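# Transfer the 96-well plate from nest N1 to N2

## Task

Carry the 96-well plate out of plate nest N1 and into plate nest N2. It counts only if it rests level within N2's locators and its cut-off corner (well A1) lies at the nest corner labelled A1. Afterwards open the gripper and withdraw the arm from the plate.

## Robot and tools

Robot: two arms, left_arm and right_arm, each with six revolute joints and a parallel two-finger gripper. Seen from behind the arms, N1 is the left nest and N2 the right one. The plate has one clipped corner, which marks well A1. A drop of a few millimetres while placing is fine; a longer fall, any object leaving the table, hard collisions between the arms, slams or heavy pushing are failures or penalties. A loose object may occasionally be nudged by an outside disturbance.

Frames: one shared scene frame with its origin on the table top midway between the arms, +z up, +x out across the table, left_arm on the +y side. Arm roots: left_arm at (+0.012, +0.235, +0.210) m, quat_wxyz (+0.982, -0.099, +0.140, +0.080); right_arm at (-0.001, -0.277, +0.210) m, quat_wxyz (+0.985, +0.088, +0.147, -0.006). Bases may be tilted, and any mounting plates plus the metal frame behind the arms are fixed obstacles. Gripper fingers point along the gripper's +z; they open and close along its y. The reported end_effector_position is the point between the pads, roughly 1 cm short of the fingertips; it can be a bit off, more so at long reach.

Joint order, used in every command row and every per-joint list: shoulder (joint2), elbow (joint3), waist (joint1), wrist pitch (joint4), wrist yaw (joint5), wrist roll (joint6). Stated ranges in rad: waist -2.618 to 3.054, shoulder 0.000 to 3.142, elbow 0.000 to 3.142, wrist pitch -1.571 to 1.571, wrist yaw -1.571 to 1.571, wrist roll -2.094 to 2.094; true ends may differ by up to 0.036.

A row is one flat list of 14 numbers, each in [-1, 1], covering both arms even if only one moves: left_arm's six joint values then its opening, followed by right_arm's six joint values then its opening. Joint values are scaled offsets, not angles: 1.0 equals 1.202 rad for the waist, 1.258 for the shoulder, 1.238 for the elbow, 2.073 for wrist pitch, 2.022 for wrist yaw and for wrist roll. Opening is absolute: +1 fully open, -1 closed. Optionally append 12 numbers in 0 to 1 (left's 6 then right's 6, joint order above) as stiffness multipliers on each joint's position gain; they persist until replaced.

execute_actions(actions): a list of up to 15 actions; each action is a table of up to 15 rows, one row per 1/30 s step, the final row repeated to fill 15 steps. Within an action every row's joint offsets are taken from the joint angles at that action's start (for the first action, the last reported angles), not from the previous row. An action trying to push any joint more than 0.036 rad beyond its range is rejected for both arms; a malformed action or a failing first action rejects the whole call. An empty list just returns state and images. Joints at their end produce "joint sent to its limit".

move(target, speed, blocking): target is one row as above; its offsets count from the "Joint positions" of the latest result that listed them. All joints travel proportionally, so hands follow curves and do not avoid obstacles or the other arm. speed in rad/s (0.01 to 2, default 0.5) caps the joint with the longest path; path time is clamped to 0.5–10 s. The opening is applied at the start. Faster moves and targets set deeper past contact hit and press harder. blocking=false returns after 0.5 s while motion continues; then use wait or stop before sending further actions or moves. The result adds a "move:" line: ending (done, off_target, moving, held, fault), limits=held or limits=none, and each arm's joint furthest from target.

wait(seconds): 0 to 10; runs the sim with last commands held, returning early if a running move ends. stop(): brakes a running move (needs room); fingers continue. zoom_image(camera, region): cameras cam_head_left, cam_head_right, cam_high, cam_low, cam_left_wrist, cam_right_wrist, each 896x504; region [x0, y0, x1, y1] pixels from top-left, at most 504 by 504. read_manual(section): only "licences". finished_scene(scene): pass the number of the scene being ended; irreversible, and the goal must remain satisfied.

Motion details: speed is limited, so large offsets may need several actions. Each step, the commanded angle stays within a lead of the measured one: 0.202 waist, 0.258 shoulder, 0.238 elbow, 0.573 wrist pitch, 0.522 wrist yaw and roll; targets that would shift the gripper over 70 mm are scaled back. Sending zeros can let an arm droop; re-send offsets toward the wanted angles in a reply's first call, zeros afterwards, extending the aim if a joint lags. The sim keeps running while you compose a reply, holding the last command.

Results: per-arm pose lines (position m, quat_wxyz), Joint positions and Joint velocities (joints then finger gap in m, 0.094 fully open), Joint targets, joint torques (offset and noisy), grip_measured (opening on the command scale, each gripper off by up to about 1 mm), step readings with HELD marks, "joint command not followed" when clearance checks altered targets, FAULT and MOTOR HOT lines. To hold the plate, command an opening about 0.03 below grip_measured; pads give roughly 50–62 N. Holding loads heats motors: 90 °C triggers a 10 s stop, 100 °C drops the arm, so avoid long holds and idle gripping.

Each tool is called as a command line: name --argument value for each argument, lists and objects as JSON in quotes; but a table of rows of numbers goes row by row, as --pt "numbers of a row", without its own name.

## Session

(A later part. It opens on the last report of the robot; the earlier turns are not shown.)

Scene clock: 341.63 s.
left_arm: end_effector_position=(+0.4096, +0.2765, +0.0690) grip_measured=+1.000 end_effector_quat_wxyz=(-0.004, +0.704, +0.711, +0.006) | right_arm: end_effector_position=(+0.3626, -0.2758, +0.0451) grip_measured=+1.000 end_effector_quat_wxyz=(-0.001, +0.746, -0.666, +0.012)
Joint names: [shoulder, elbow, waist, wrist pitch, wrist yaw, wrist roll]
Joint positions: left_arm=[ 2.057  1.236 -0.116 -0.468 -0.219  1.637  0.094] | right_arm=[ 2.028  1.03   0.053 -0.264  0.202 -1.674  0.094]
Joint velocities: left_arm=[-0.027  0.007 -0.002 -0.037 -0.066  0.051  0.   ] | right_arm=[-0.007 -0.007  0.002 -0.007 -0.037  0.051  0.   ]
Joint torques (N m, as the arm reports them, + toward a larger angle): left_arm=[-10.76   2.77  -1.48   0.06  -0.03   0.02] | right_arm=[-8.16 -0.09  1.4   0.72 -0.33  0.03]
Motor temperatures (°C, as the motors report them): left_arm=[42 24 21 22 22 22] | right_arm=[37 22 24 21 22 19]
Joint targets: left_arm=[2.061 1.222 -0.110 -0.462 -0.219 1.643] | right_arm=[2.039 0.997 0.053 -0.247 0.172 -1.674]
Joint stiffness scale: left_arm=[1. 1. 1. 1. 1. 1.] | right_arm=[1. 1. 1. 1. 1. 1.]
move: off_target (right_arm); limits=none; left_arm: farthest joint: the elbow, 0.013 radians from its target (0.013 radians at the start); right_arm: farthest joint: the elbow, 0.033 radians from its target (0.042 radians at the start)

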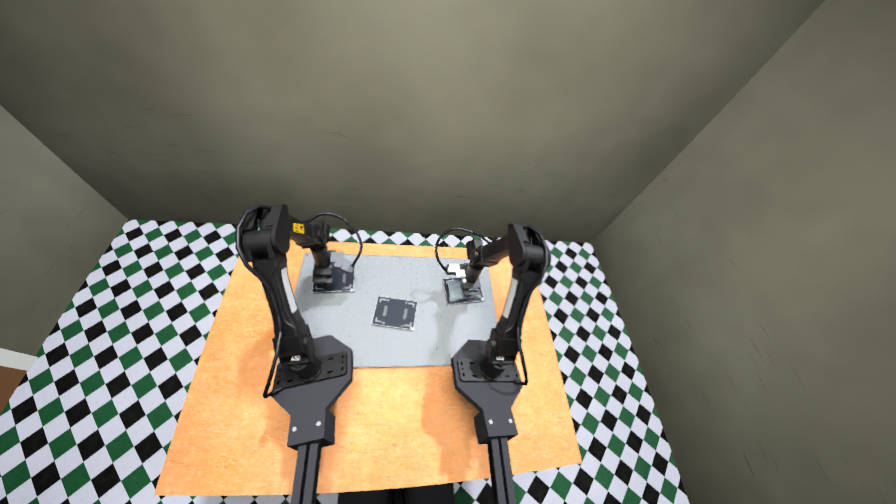

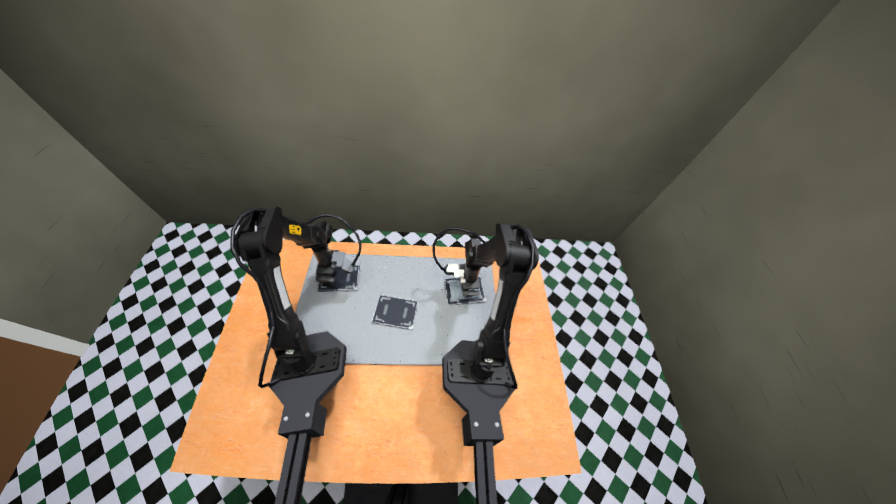

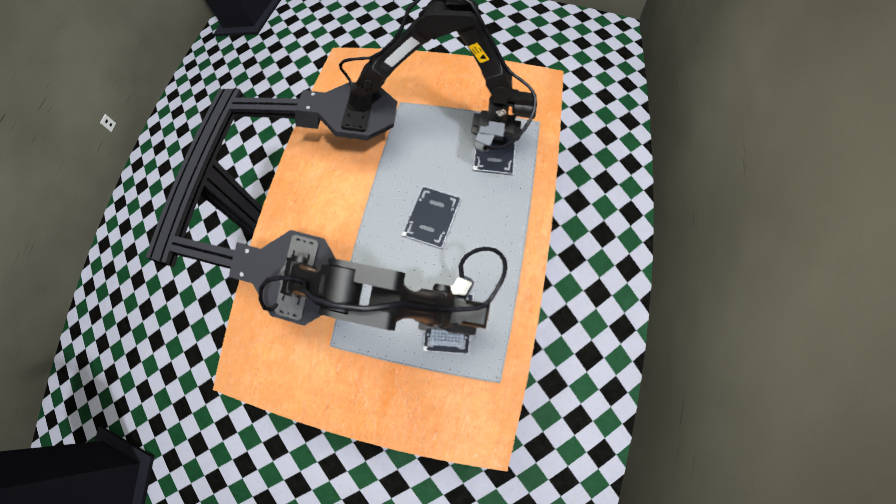

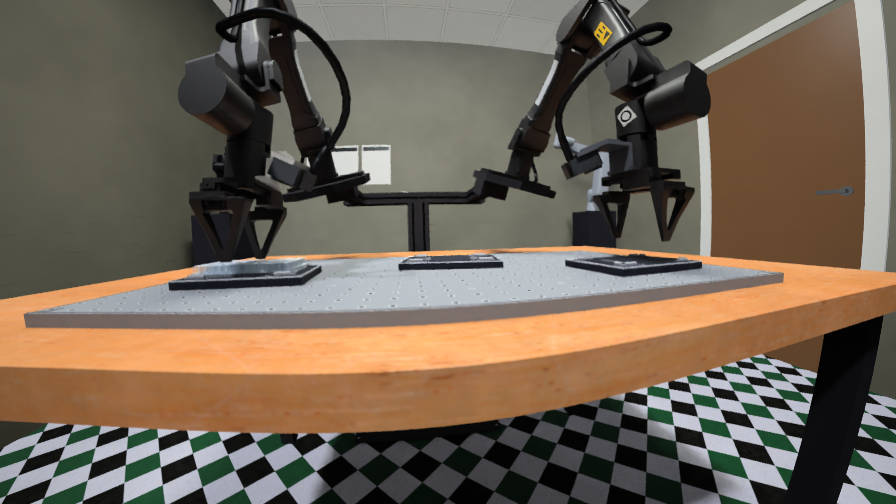

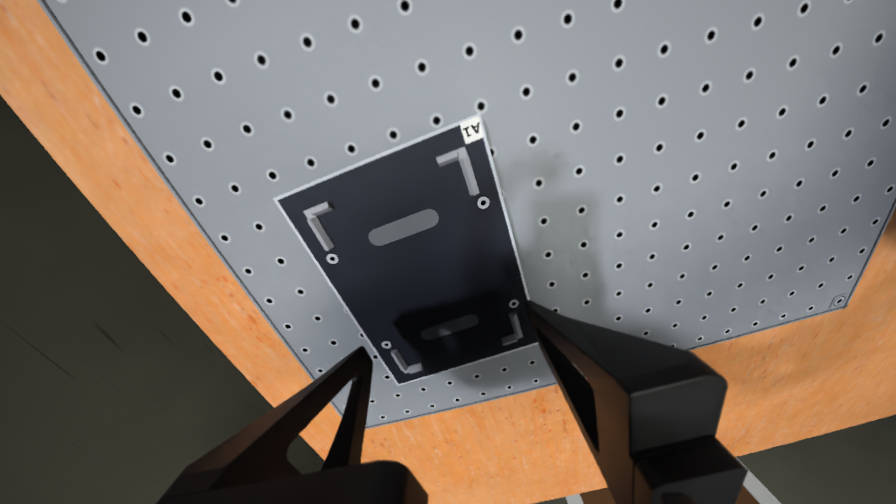

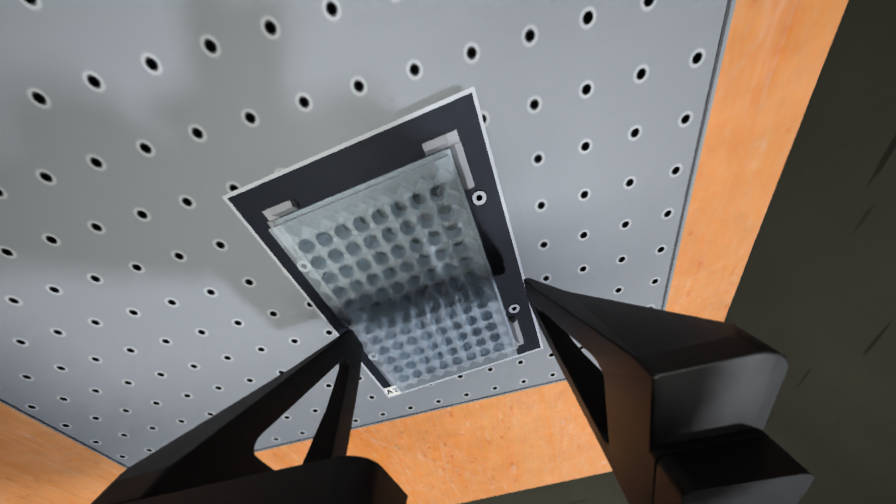

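move --target '[0.003,-0.011,0.005,0.003,0.0,0.003,1, 0.006,-0.0384,0.0,0.004,-0.0208,0.0,1]' --speed 0.06

zoom_image --camera "cam_right_wrist" --region '[280,160,540,400]'

Scene clock: 350.47 s.
left_arm: end_effector_position=(+0.4098, +0.2765, +0.0690) grip_measured=+1.000 end_effector_quat_wxyz=(-0.004, +0.703, +0.711, +0.006) | right_arm: end_effector_position=(+0.3620, -0.2757, +0.0447) grip_measured=+1.000 end_effector_quat_wxyz=(-0.001, +0.746, -0.666, +0.012)
Joint names: [shoulder, elbow, waist, wrist pitch, wrist yaw, wrist roll]
Joint positions: left_arm=[ 2.057  1.236 -0.116 -0.467 -0.219  1.637  0.094] | right_arm=[ 2.028  1.027  0.053 -0.26   0.202 -1.675  0.094]
Joint velocities: left_arm=[-0.002 -0.002  0.012 -0.007 -0.066  0.051  0.   ] | right_arm=[ 0.012 -0.002  0.007 -0.022 -0.022  0.007  0.   ]
Joint torques (N m, as the arm reports them, + toward a larger angle): left_arm=[-10.77   2.77  -1.48   0.06  -0.03   0.02] | right_arm=[-8.42 -0.85  1.45  0.57 -0.45  0.02]
Motor temperatures (°C, as the motors report them): left_arm=[42 24 21 22 22 22] | right_arm=[36 21 24 22 22 19]
Joint targets: left_arm=[2.061 1.222 -0.110 -0.461 -0.219 1.643] | right_arm=[2.035 0.983 0.053 -0.256 0.160 -1.675]
Joint stiffness scale: left_arm=[1. 1. 1. 1. 1. 1.] | right_arm=[1. 1. 1. 1. 1. 1.]
move: off_target (right_arm); limits=none; left_arm: farthest joint: the elbow, 0.013 radians from its target (0.013 radians at the start); right_arm: farthest joint: the elbow, 0.044 radians from its target (0.048 radians at the start)

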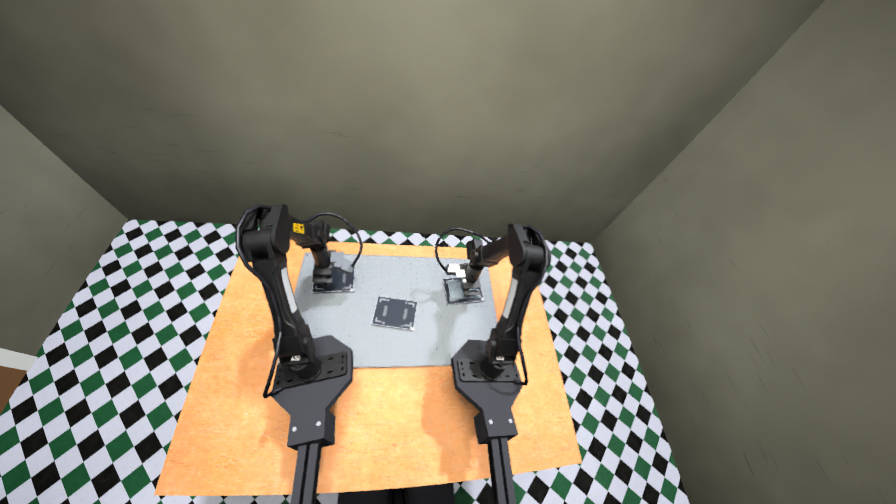

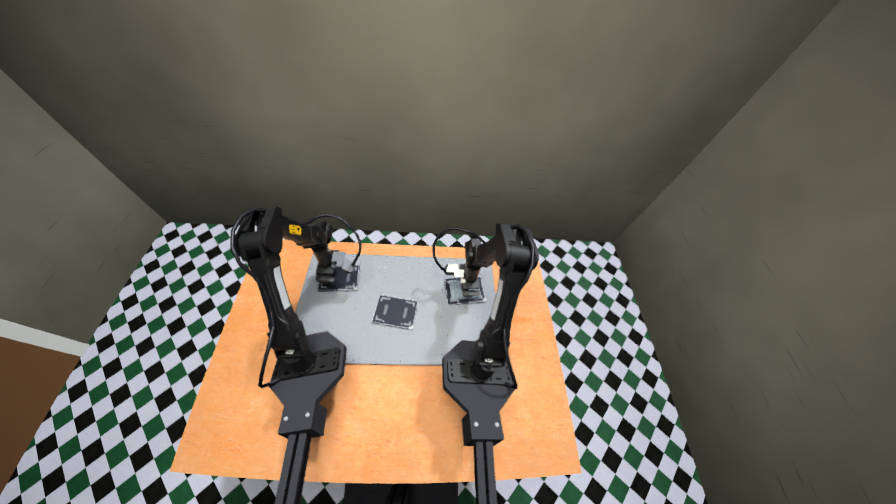

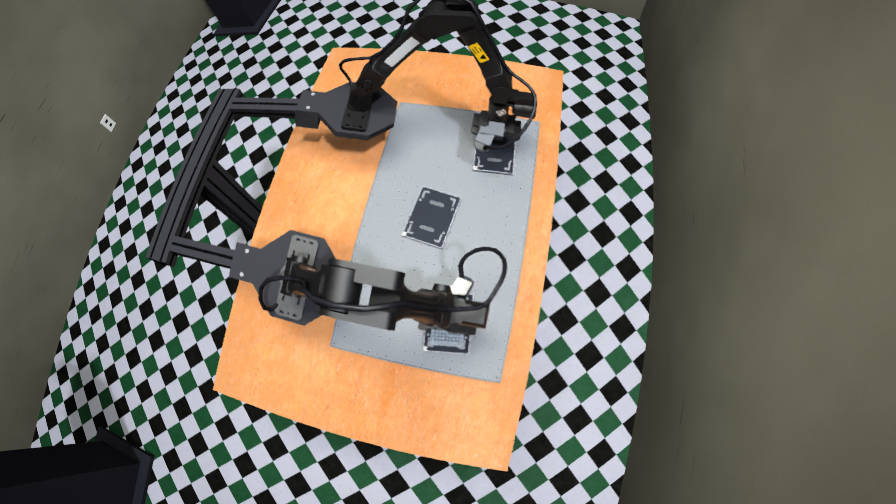

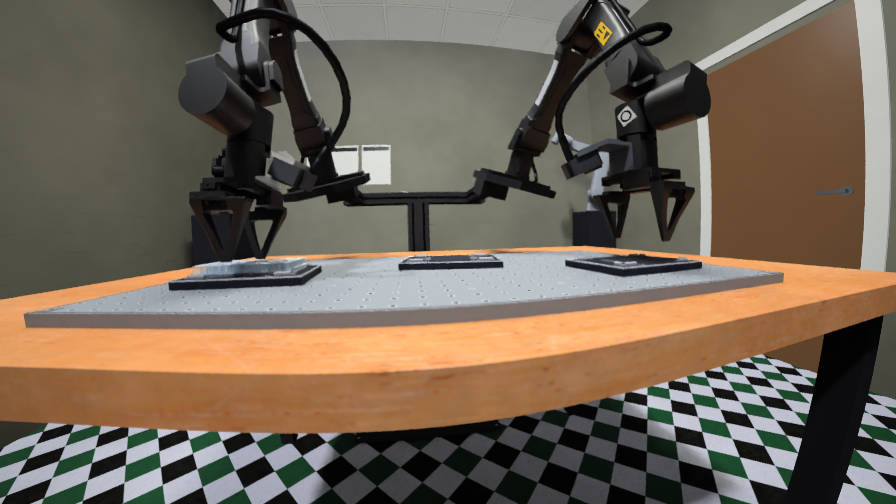

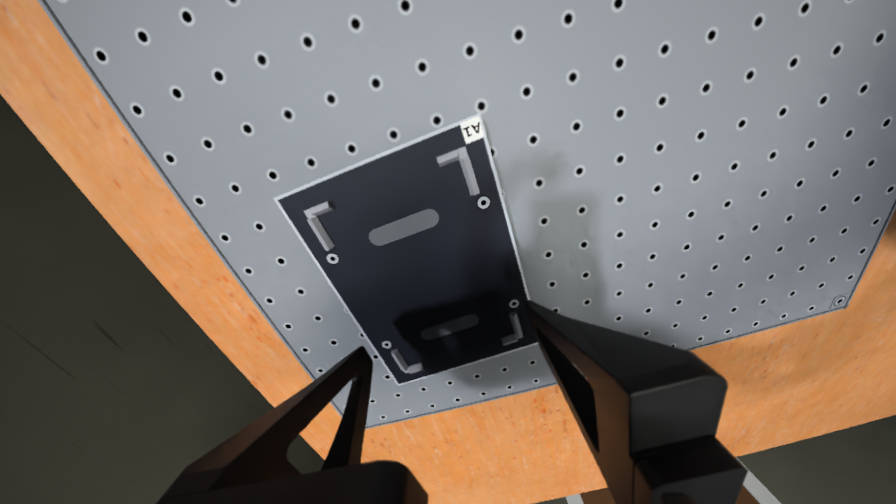

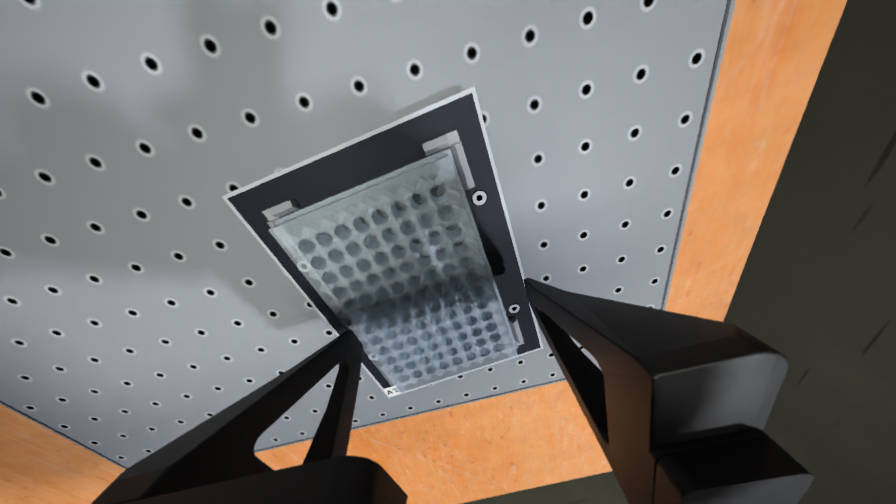

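Region (280, 160, 540, 400) of cam_right_wrist's 896x504 image, scaled by 1.938, with more detail than that image has; it fills the top 465 rows of this view, and the rest is white.

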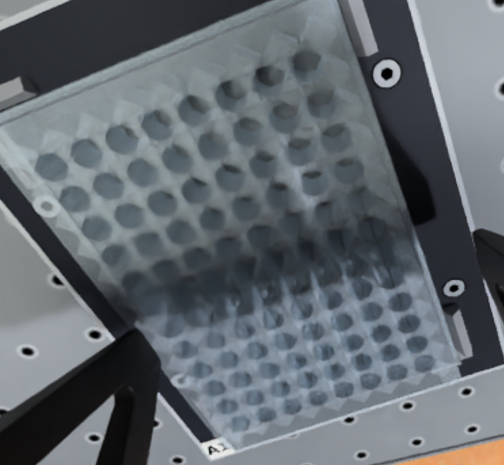

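zoom_image --camera "cam_low" --region '[180,220,330,295]'

Region (180, 220, 330, 295) of cam_low's 896x504 image, scaled by 3.360, with more detail than that image has.

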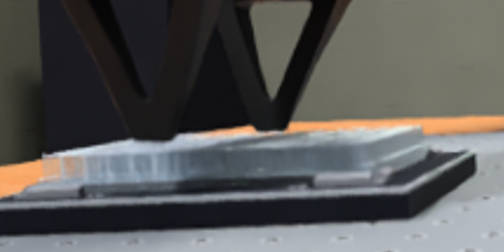

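move --target '[0.003,-0.011,0.005,0.003,0.0,0.003,1, -0.0405,0.0,0.019,-0.025,-0.015,0.0,1]' --speed 0.06

zoom_image --camera "cam_right_wrist" --region '[280,160,540,400]'

zoom_image --camera "cam_low" --region '[180,220,330,295]'

Scene clock: 366.10 s.
left_arm: end_effector_position=(+0.4100, +0.2765, +0.0690) grip_measured=+1.000 end_effector_quat_wxyz=(-0.004, +0.703, +0.711, +0.007) | right_arm: end_effector_position=(+0.3585, -0.2713, +0.0517) grip_measured=+1.000 end_effector_quat_wxyz=(-0.003, +0.750, -0.662, +0.001)
Joint names: [shoulder, elbow, waist, wrist pitch, wrist yaw, wrist roll]
Joint positions: left_arm=[ 2.057  1.236 -0.116 -0.466 -0.219  1.637  0.094] | right_arm=[ 2.006  1.027  0.061 -0.299  0.187 -1.675  0.094]
Joint velocities: left_arm=[ 0.012 -0.012 -0.002 -0.066 -0.007 -0.007  0.   ] | right_arm=[ 0.017  0.022 -0.002  0.022 -0.007  0.037  0.   ]
Joint torques (N m, as the arm reports them, + toward a larger angle): left_arm=[-10.77   2.78  -1.48   0.07  -0.04   0.01] | right_arm=[-11.15   2.23   2.59   0.31  -0.15   0.02]
Motor temperatures (°C, as the motors report them): left_arm=[42 24 21 22 22 22] | right_arm=[37 21 24 22 22 19]
Joint targets: left_arm=[2.061 1.222 -0.110 -0.461 -0.219 1.643] | right_arm=[1.977 1.027 0.076 -0.312 0.171 -1.675]
Joint stiffness scale: left_arm=[1. 1. 1. 1. 1. 1.] | right_arm=[1. 1. 1. 1. 1. 1.]
move: off_target (right_arm); limits=none; left_arm: farthest joint: the elbow, 0.013 radians from its target (0.013 radians at the start); right_arm: farthest joint: the shoulder, 0.029 radians from its target (0.051 radians at the start)

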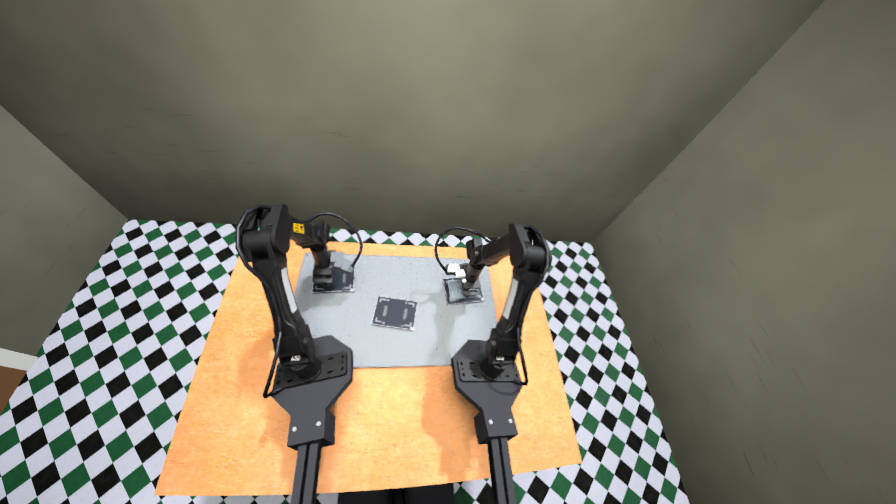

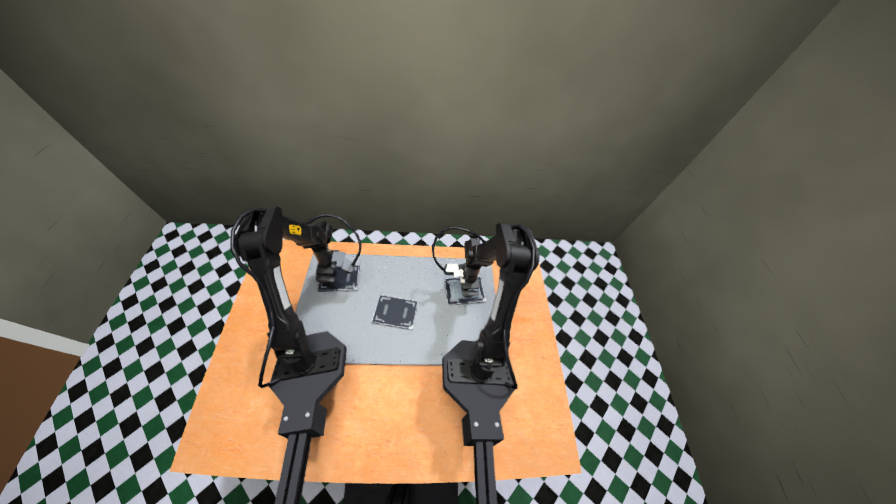

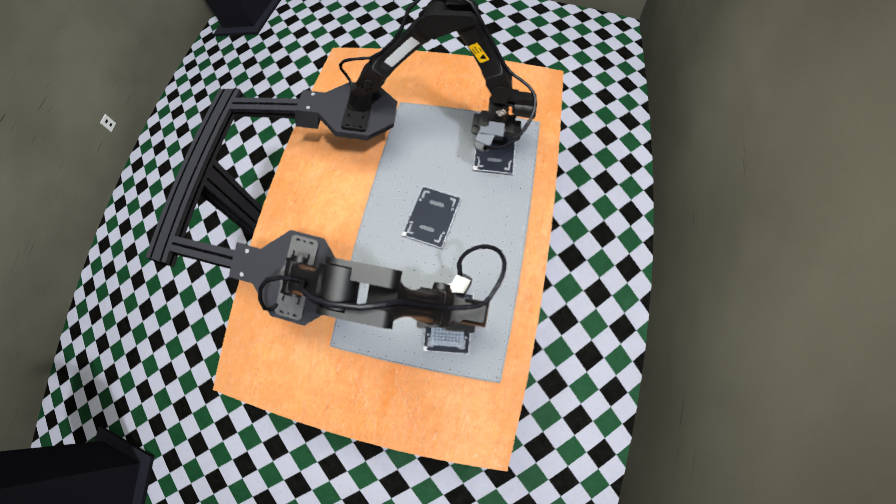

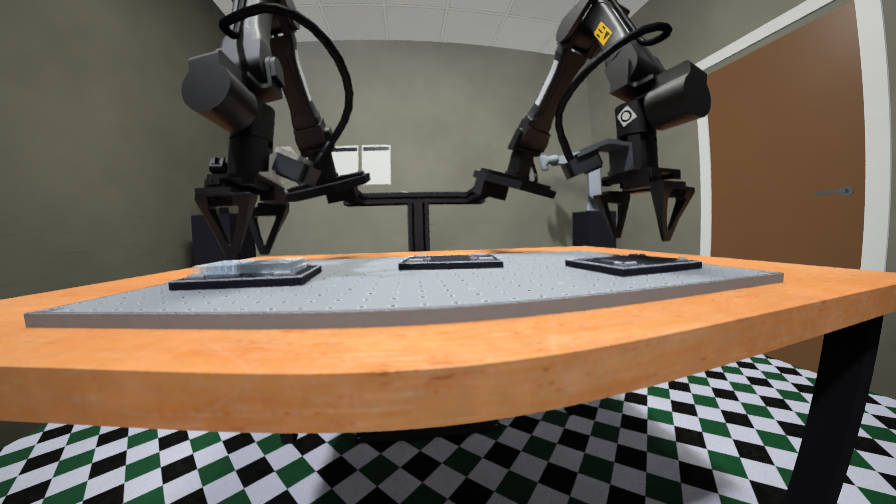

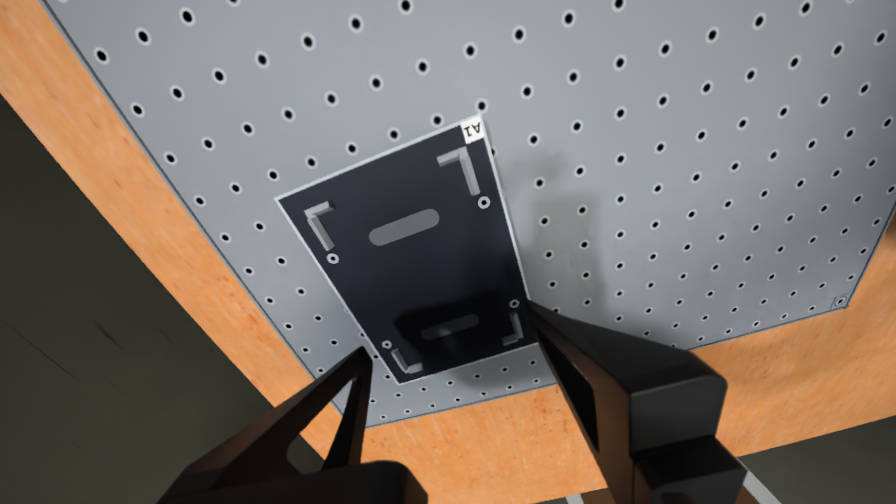

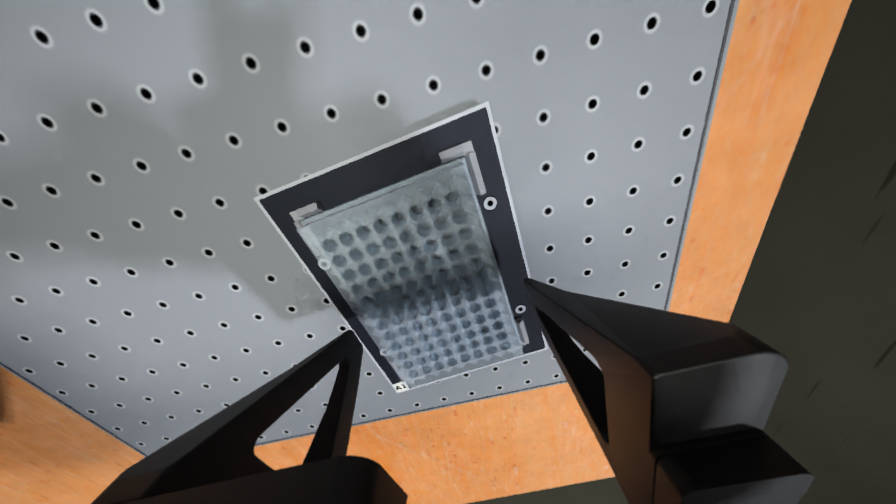

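Region (280, 160, 540, 400) of cam_right_wrist's 896x504 image, scaled by 1.938, with more detail than that image has; it fills the top 465 rows of this view, and the rest is white.

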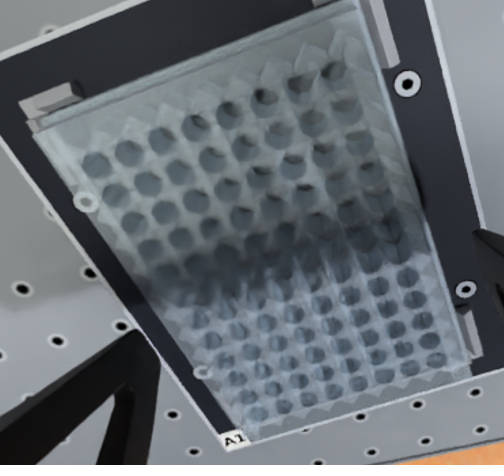

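Region (180, 220, 330, 295) of cam_low's 896x504 image, scaled by 3.360, with more detail than that image has.

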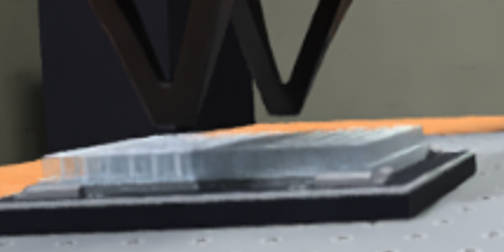

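move --target '[0.003,-0.011,0.005,0.003,0.0,0.003,1, 0.050,0.0,-0.0146,0.0386,0.0,-0.005,1]' --speed 0.04

zoom_image --camera "cam_right_wrist" --region '[280,160,540,400]'

zoom_image --camera "cam_low" --region '[180,220,330,295]'

Scene clock: 392.87 s.
left_arm: end_effector_position=(+0.4102, +0.2765, +0.0690) grip_measured=+1.000 end_effector_quat_wxyz=(-0.003, +0.704, +0.711, +0.007) | right_arm: end_effector_position=(+0.3599, -0.2717, +0.0374) grip_measured=+1.000 end_effector_quat_wxyz=(-0.005, +0.747, -0.665, +0.005)
Joint names: [shoulder, elbow, waist, wrist pitch, wrist yaw, wrist roll]
Joint positions: left_arm=[ 2.057  1.236 -0.116 -0.465 -0.219  1.637  0.094] | right_arm=[ 2.052  1.027  0.053 -0.241  0.187 -1.677  0.094]
Joint velocities: left_arm=[ 0.007  0.002 -0.012  0.037 -0.007 -0.007  0.   ] | right_arm=[-0.002  0.002  0.007 -0.007 -0.095 -0.051  0.   ]
Joint torques (N m, as the arm reports them, + toward a larger angle): left_arm=[-10.77   2.78  -1.48   0.06  -0.03   0.02] | right_arm=[-7.68  2.1   0.72  0.77 -0.01 -0.06]
Motor temperatures (°C, as the motors report them): left_arm=[42 24 21 22 22 22] | right_arm=[39 21 24 22 22 19]
Joint targets: left_arm=[2.061 1.222 -0.110 -0.460 -0.219 1.643] | right_arm=[2.069 1.027 0.043 -0.219 0.187 -1.685]
Joint stiffness scale: left_arm=[1. 1. 1. 1. 1. 1.] | right_arm=[1. 1. 1. 1. 1. 1.]
move: off_target (right_arm); limits=none; left_arm: farthest joint: the elbow, 0.013 radians from its target (0.013 radians at the start); right_arm: farthest joint: the wrist pitch, 0.022 radians from its target (0.080 radians at the start)

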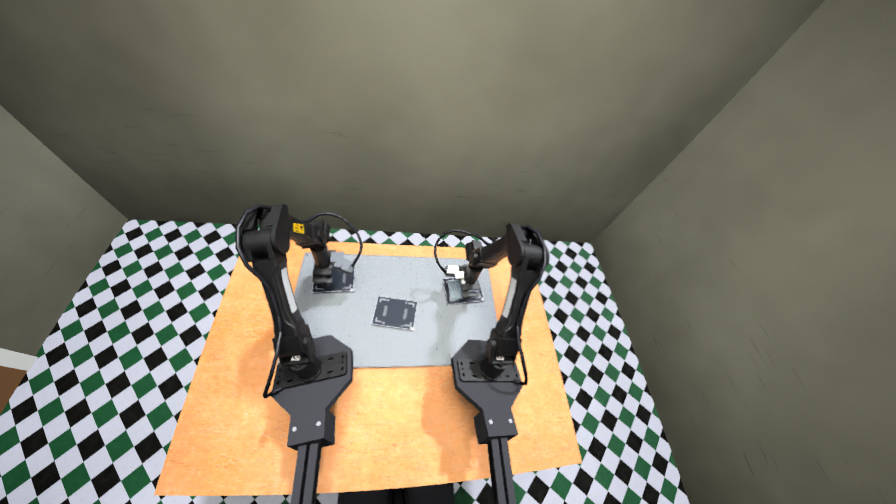

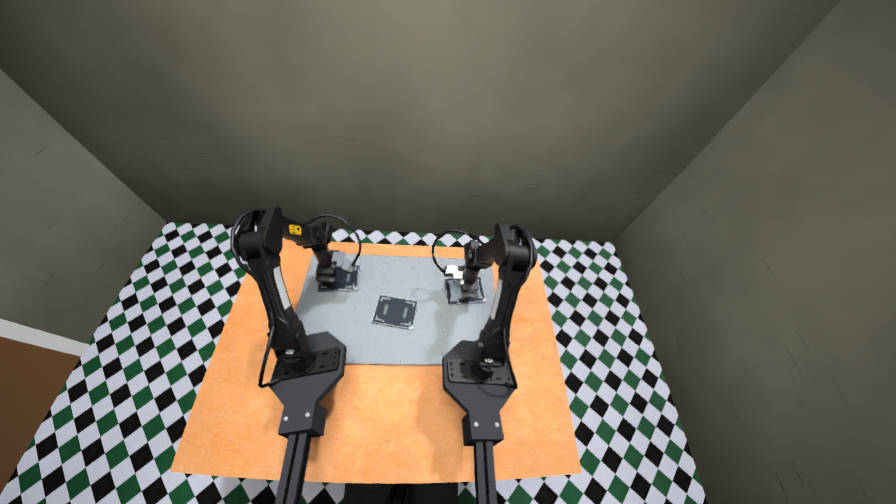

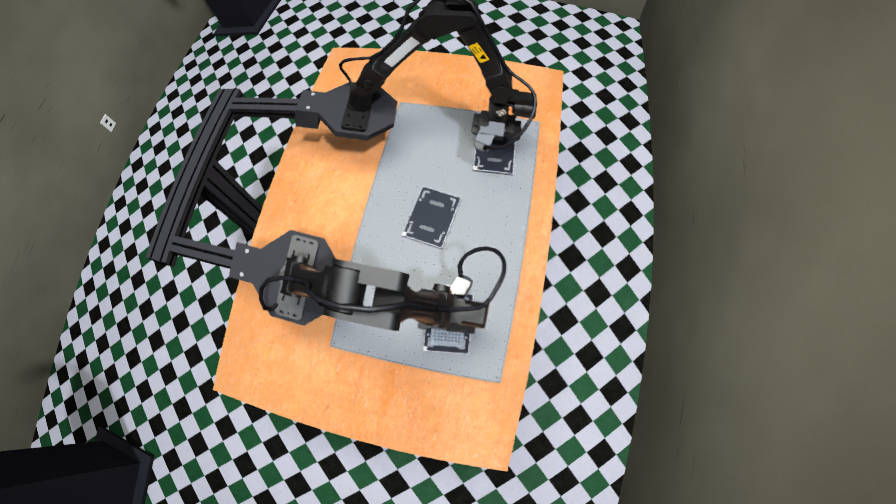

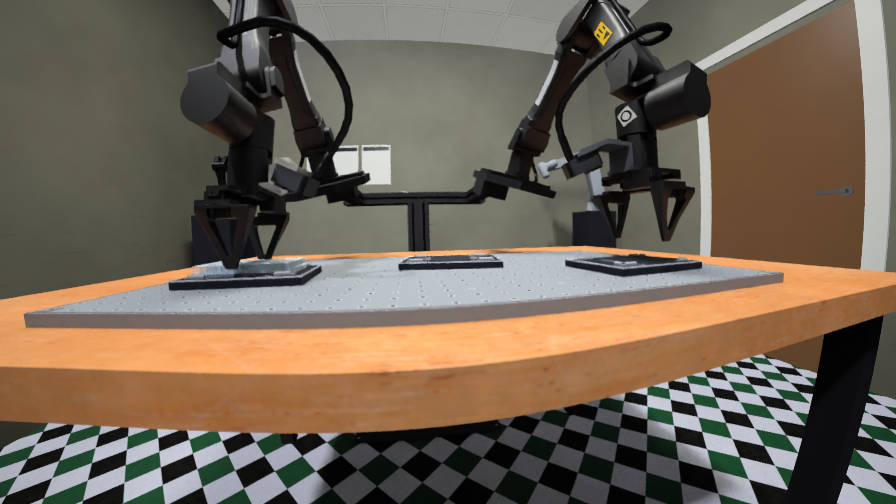

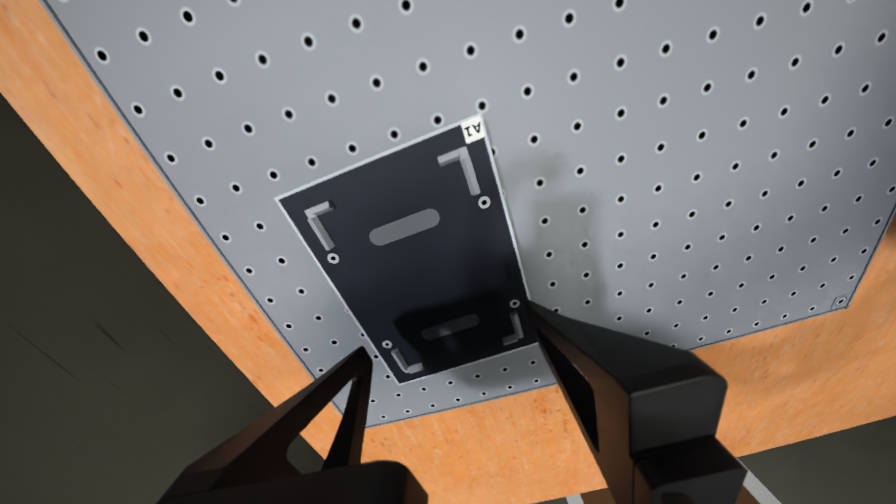

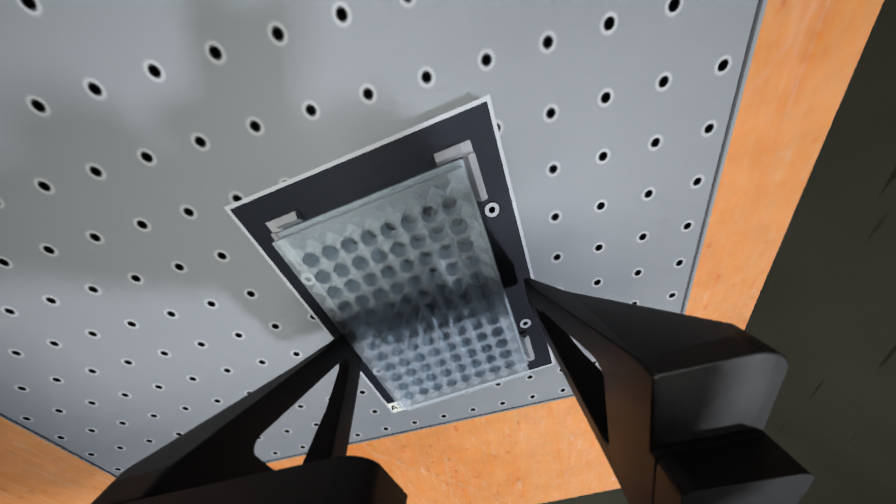

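Region (280, 160, 540, 400) of cam_right_wrist's 896x504 image, scaled by 1.938, with more detail than that image has; it fills the top 465 rows of this view, and the rest is white.

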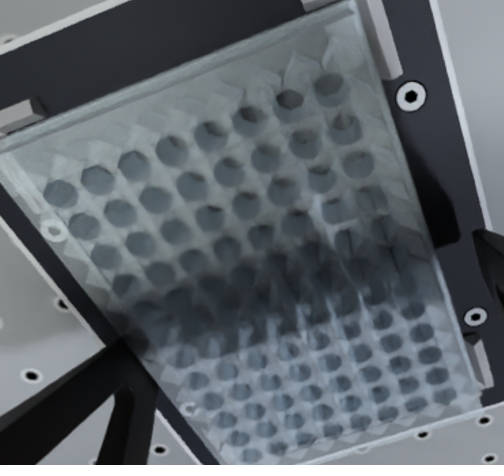

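Region (180, 220, 330, 295) of cam_low's 896x504 image, scaled by 3.360, with more detail than that image has.

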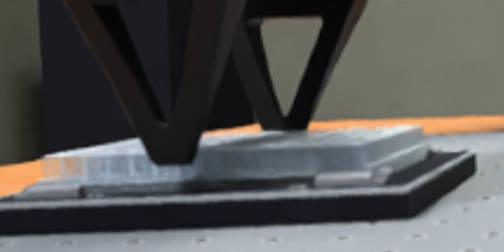

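move --target '[0.003,-0.011,0.005,0.003,0.0,0.003,1, 0.0165,0.0,0.0,-0.002,0.0,0.0,1]' --speed 0.02

zoom_image --camera "cam_right_wrist" --region '[280,160,540,400]'

zoom_image --camera "cam_low" --region '[180,220,330,295]'

Scene clock: 404.97 s.
left_arm: end_effector_position=(+0.4103, +0.2765, +0.0691) grip_measured=+1.000 end_effector_quat_wxyz=(-0.003, +0.703, +0.711, +0.007) | right_arm: end_effector_position=(+0.3598, -0.2717, +0.0374) grip_measured=+1.000 end_effector_quat_wxyz=(-0.005, +0.747, -0.664, +0.005)
Joint names: [shoulder, elbow, waist, wrist pitch, wrist yaw, wrist roll]
Joint positions: left_arm=[ 2.057  1.236 -0.116 -0.465 -0.219  1.637  0.094] | right_arm=[ 2.052  1.027  0.053 -0.242  0.187 -1.677  0.094]
Joint velocities: left_arm=[-0.007 -0.007 -0.002 -0.037  0.022  0.037  0.   ] | right_arm=[-0.002  0.002 -0.012 -0.081 -0.022 -0.022  0.   ]
Joint torques (N m, as the arm reports them, + toward a larger angle): left_arm=[-10.77   2.78  -1.49   0.07  -0.03   0.02] | right_arm=[-7.37  2.11  1.42  0.45  0.    0.02]
Motor temperatures (°C, as the motors report them): left_arm=[42 24 21 22 22 22] | right_arm=[37 21 24 22 22 19]
Joint targets: left_arm=[2.061 1.222 -0.110 -0.459 -0.219 1.643] | right_arm=[2.073 1.027 0.053 -0.245 0.187 -1.677]
Joint stiffness scale: left_arm=[1. 1. 1. 1. 1. 1.] | right_arm=[1. 1. 1. 1. 1. 1.]
move: off_target (right_arm); limits=none; left_arm: farthest joint: the elbow, 0.013 radians from its target (0.013 radians at the start); right_arm: farthest joint: the shoulder, 0.021 radians from its target (0.021 radians at the start)

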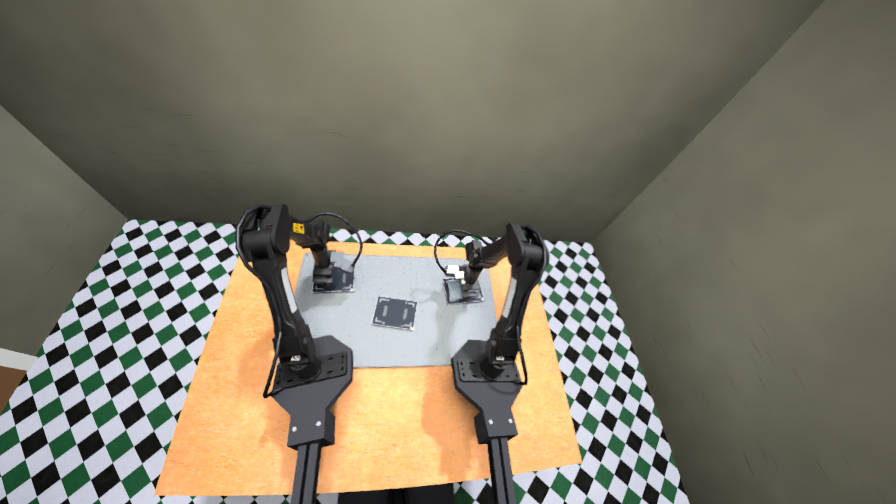

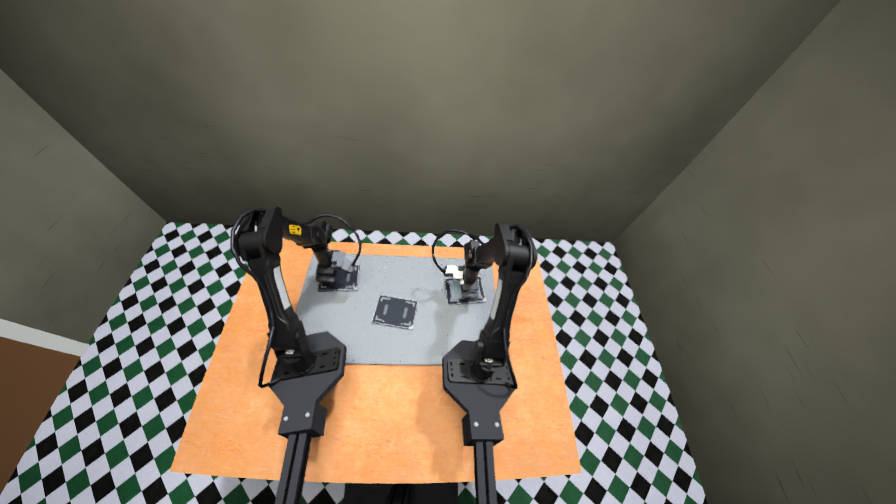

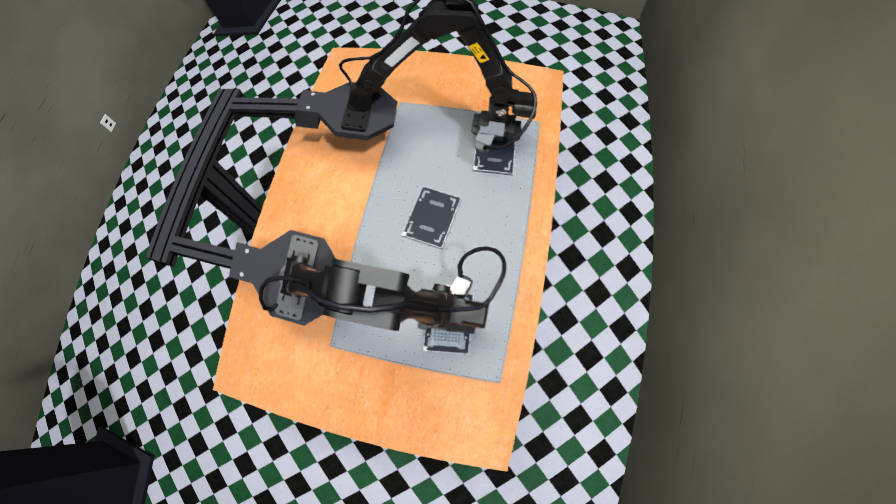

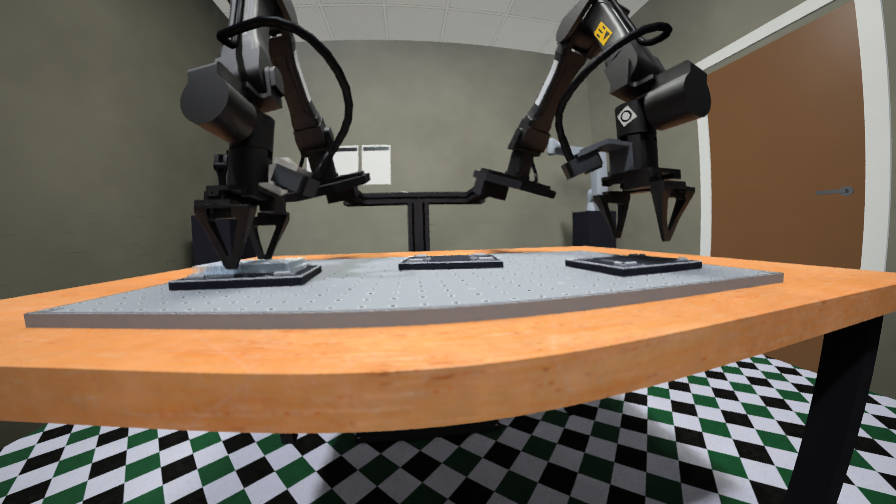

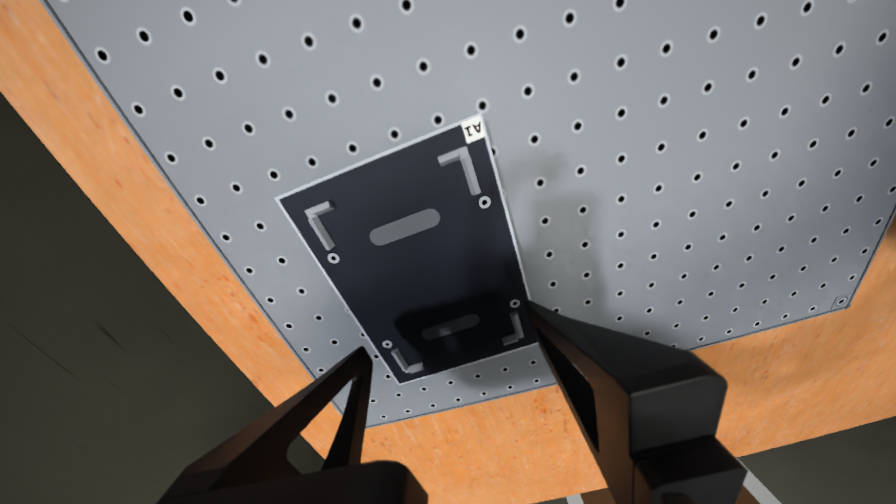

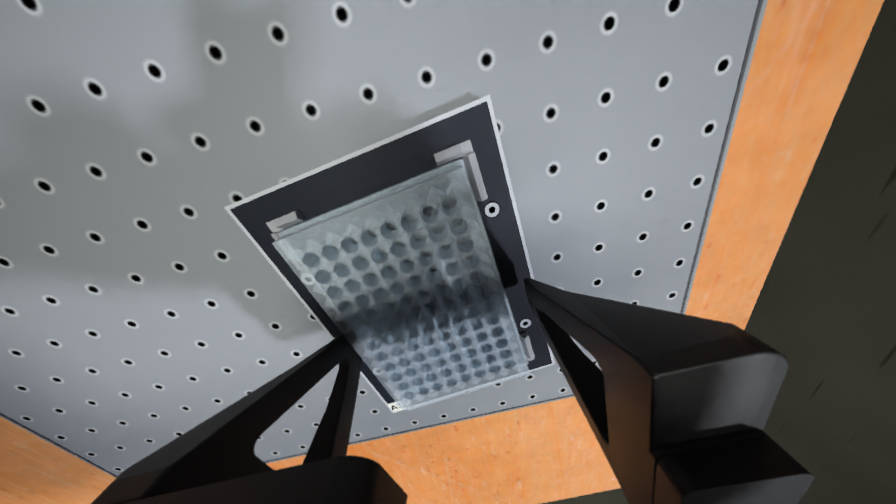

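Region (280, 160, 540, 400) of cam_right_wrist's 896x504 image, scaled by 1.938, with more detail than that image has; it fills the top 465 rows of this view, and the rest is white.

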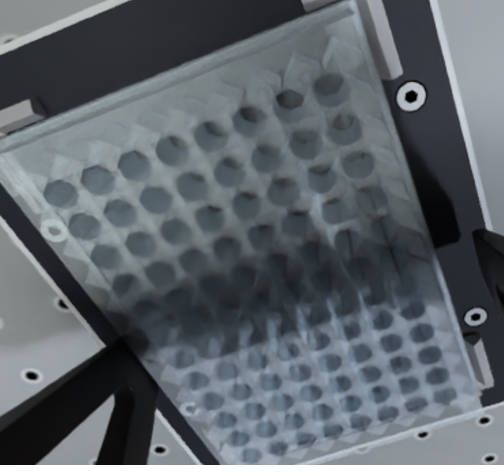

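Region (180, 220, 330, 295) of cam_low's 896x504 image, scaled by 3.360, with more detail than that image has.

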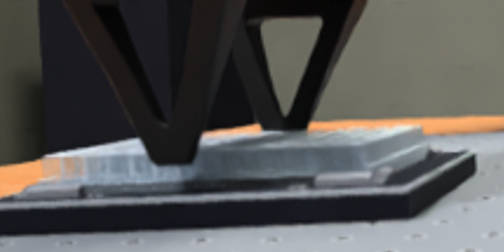

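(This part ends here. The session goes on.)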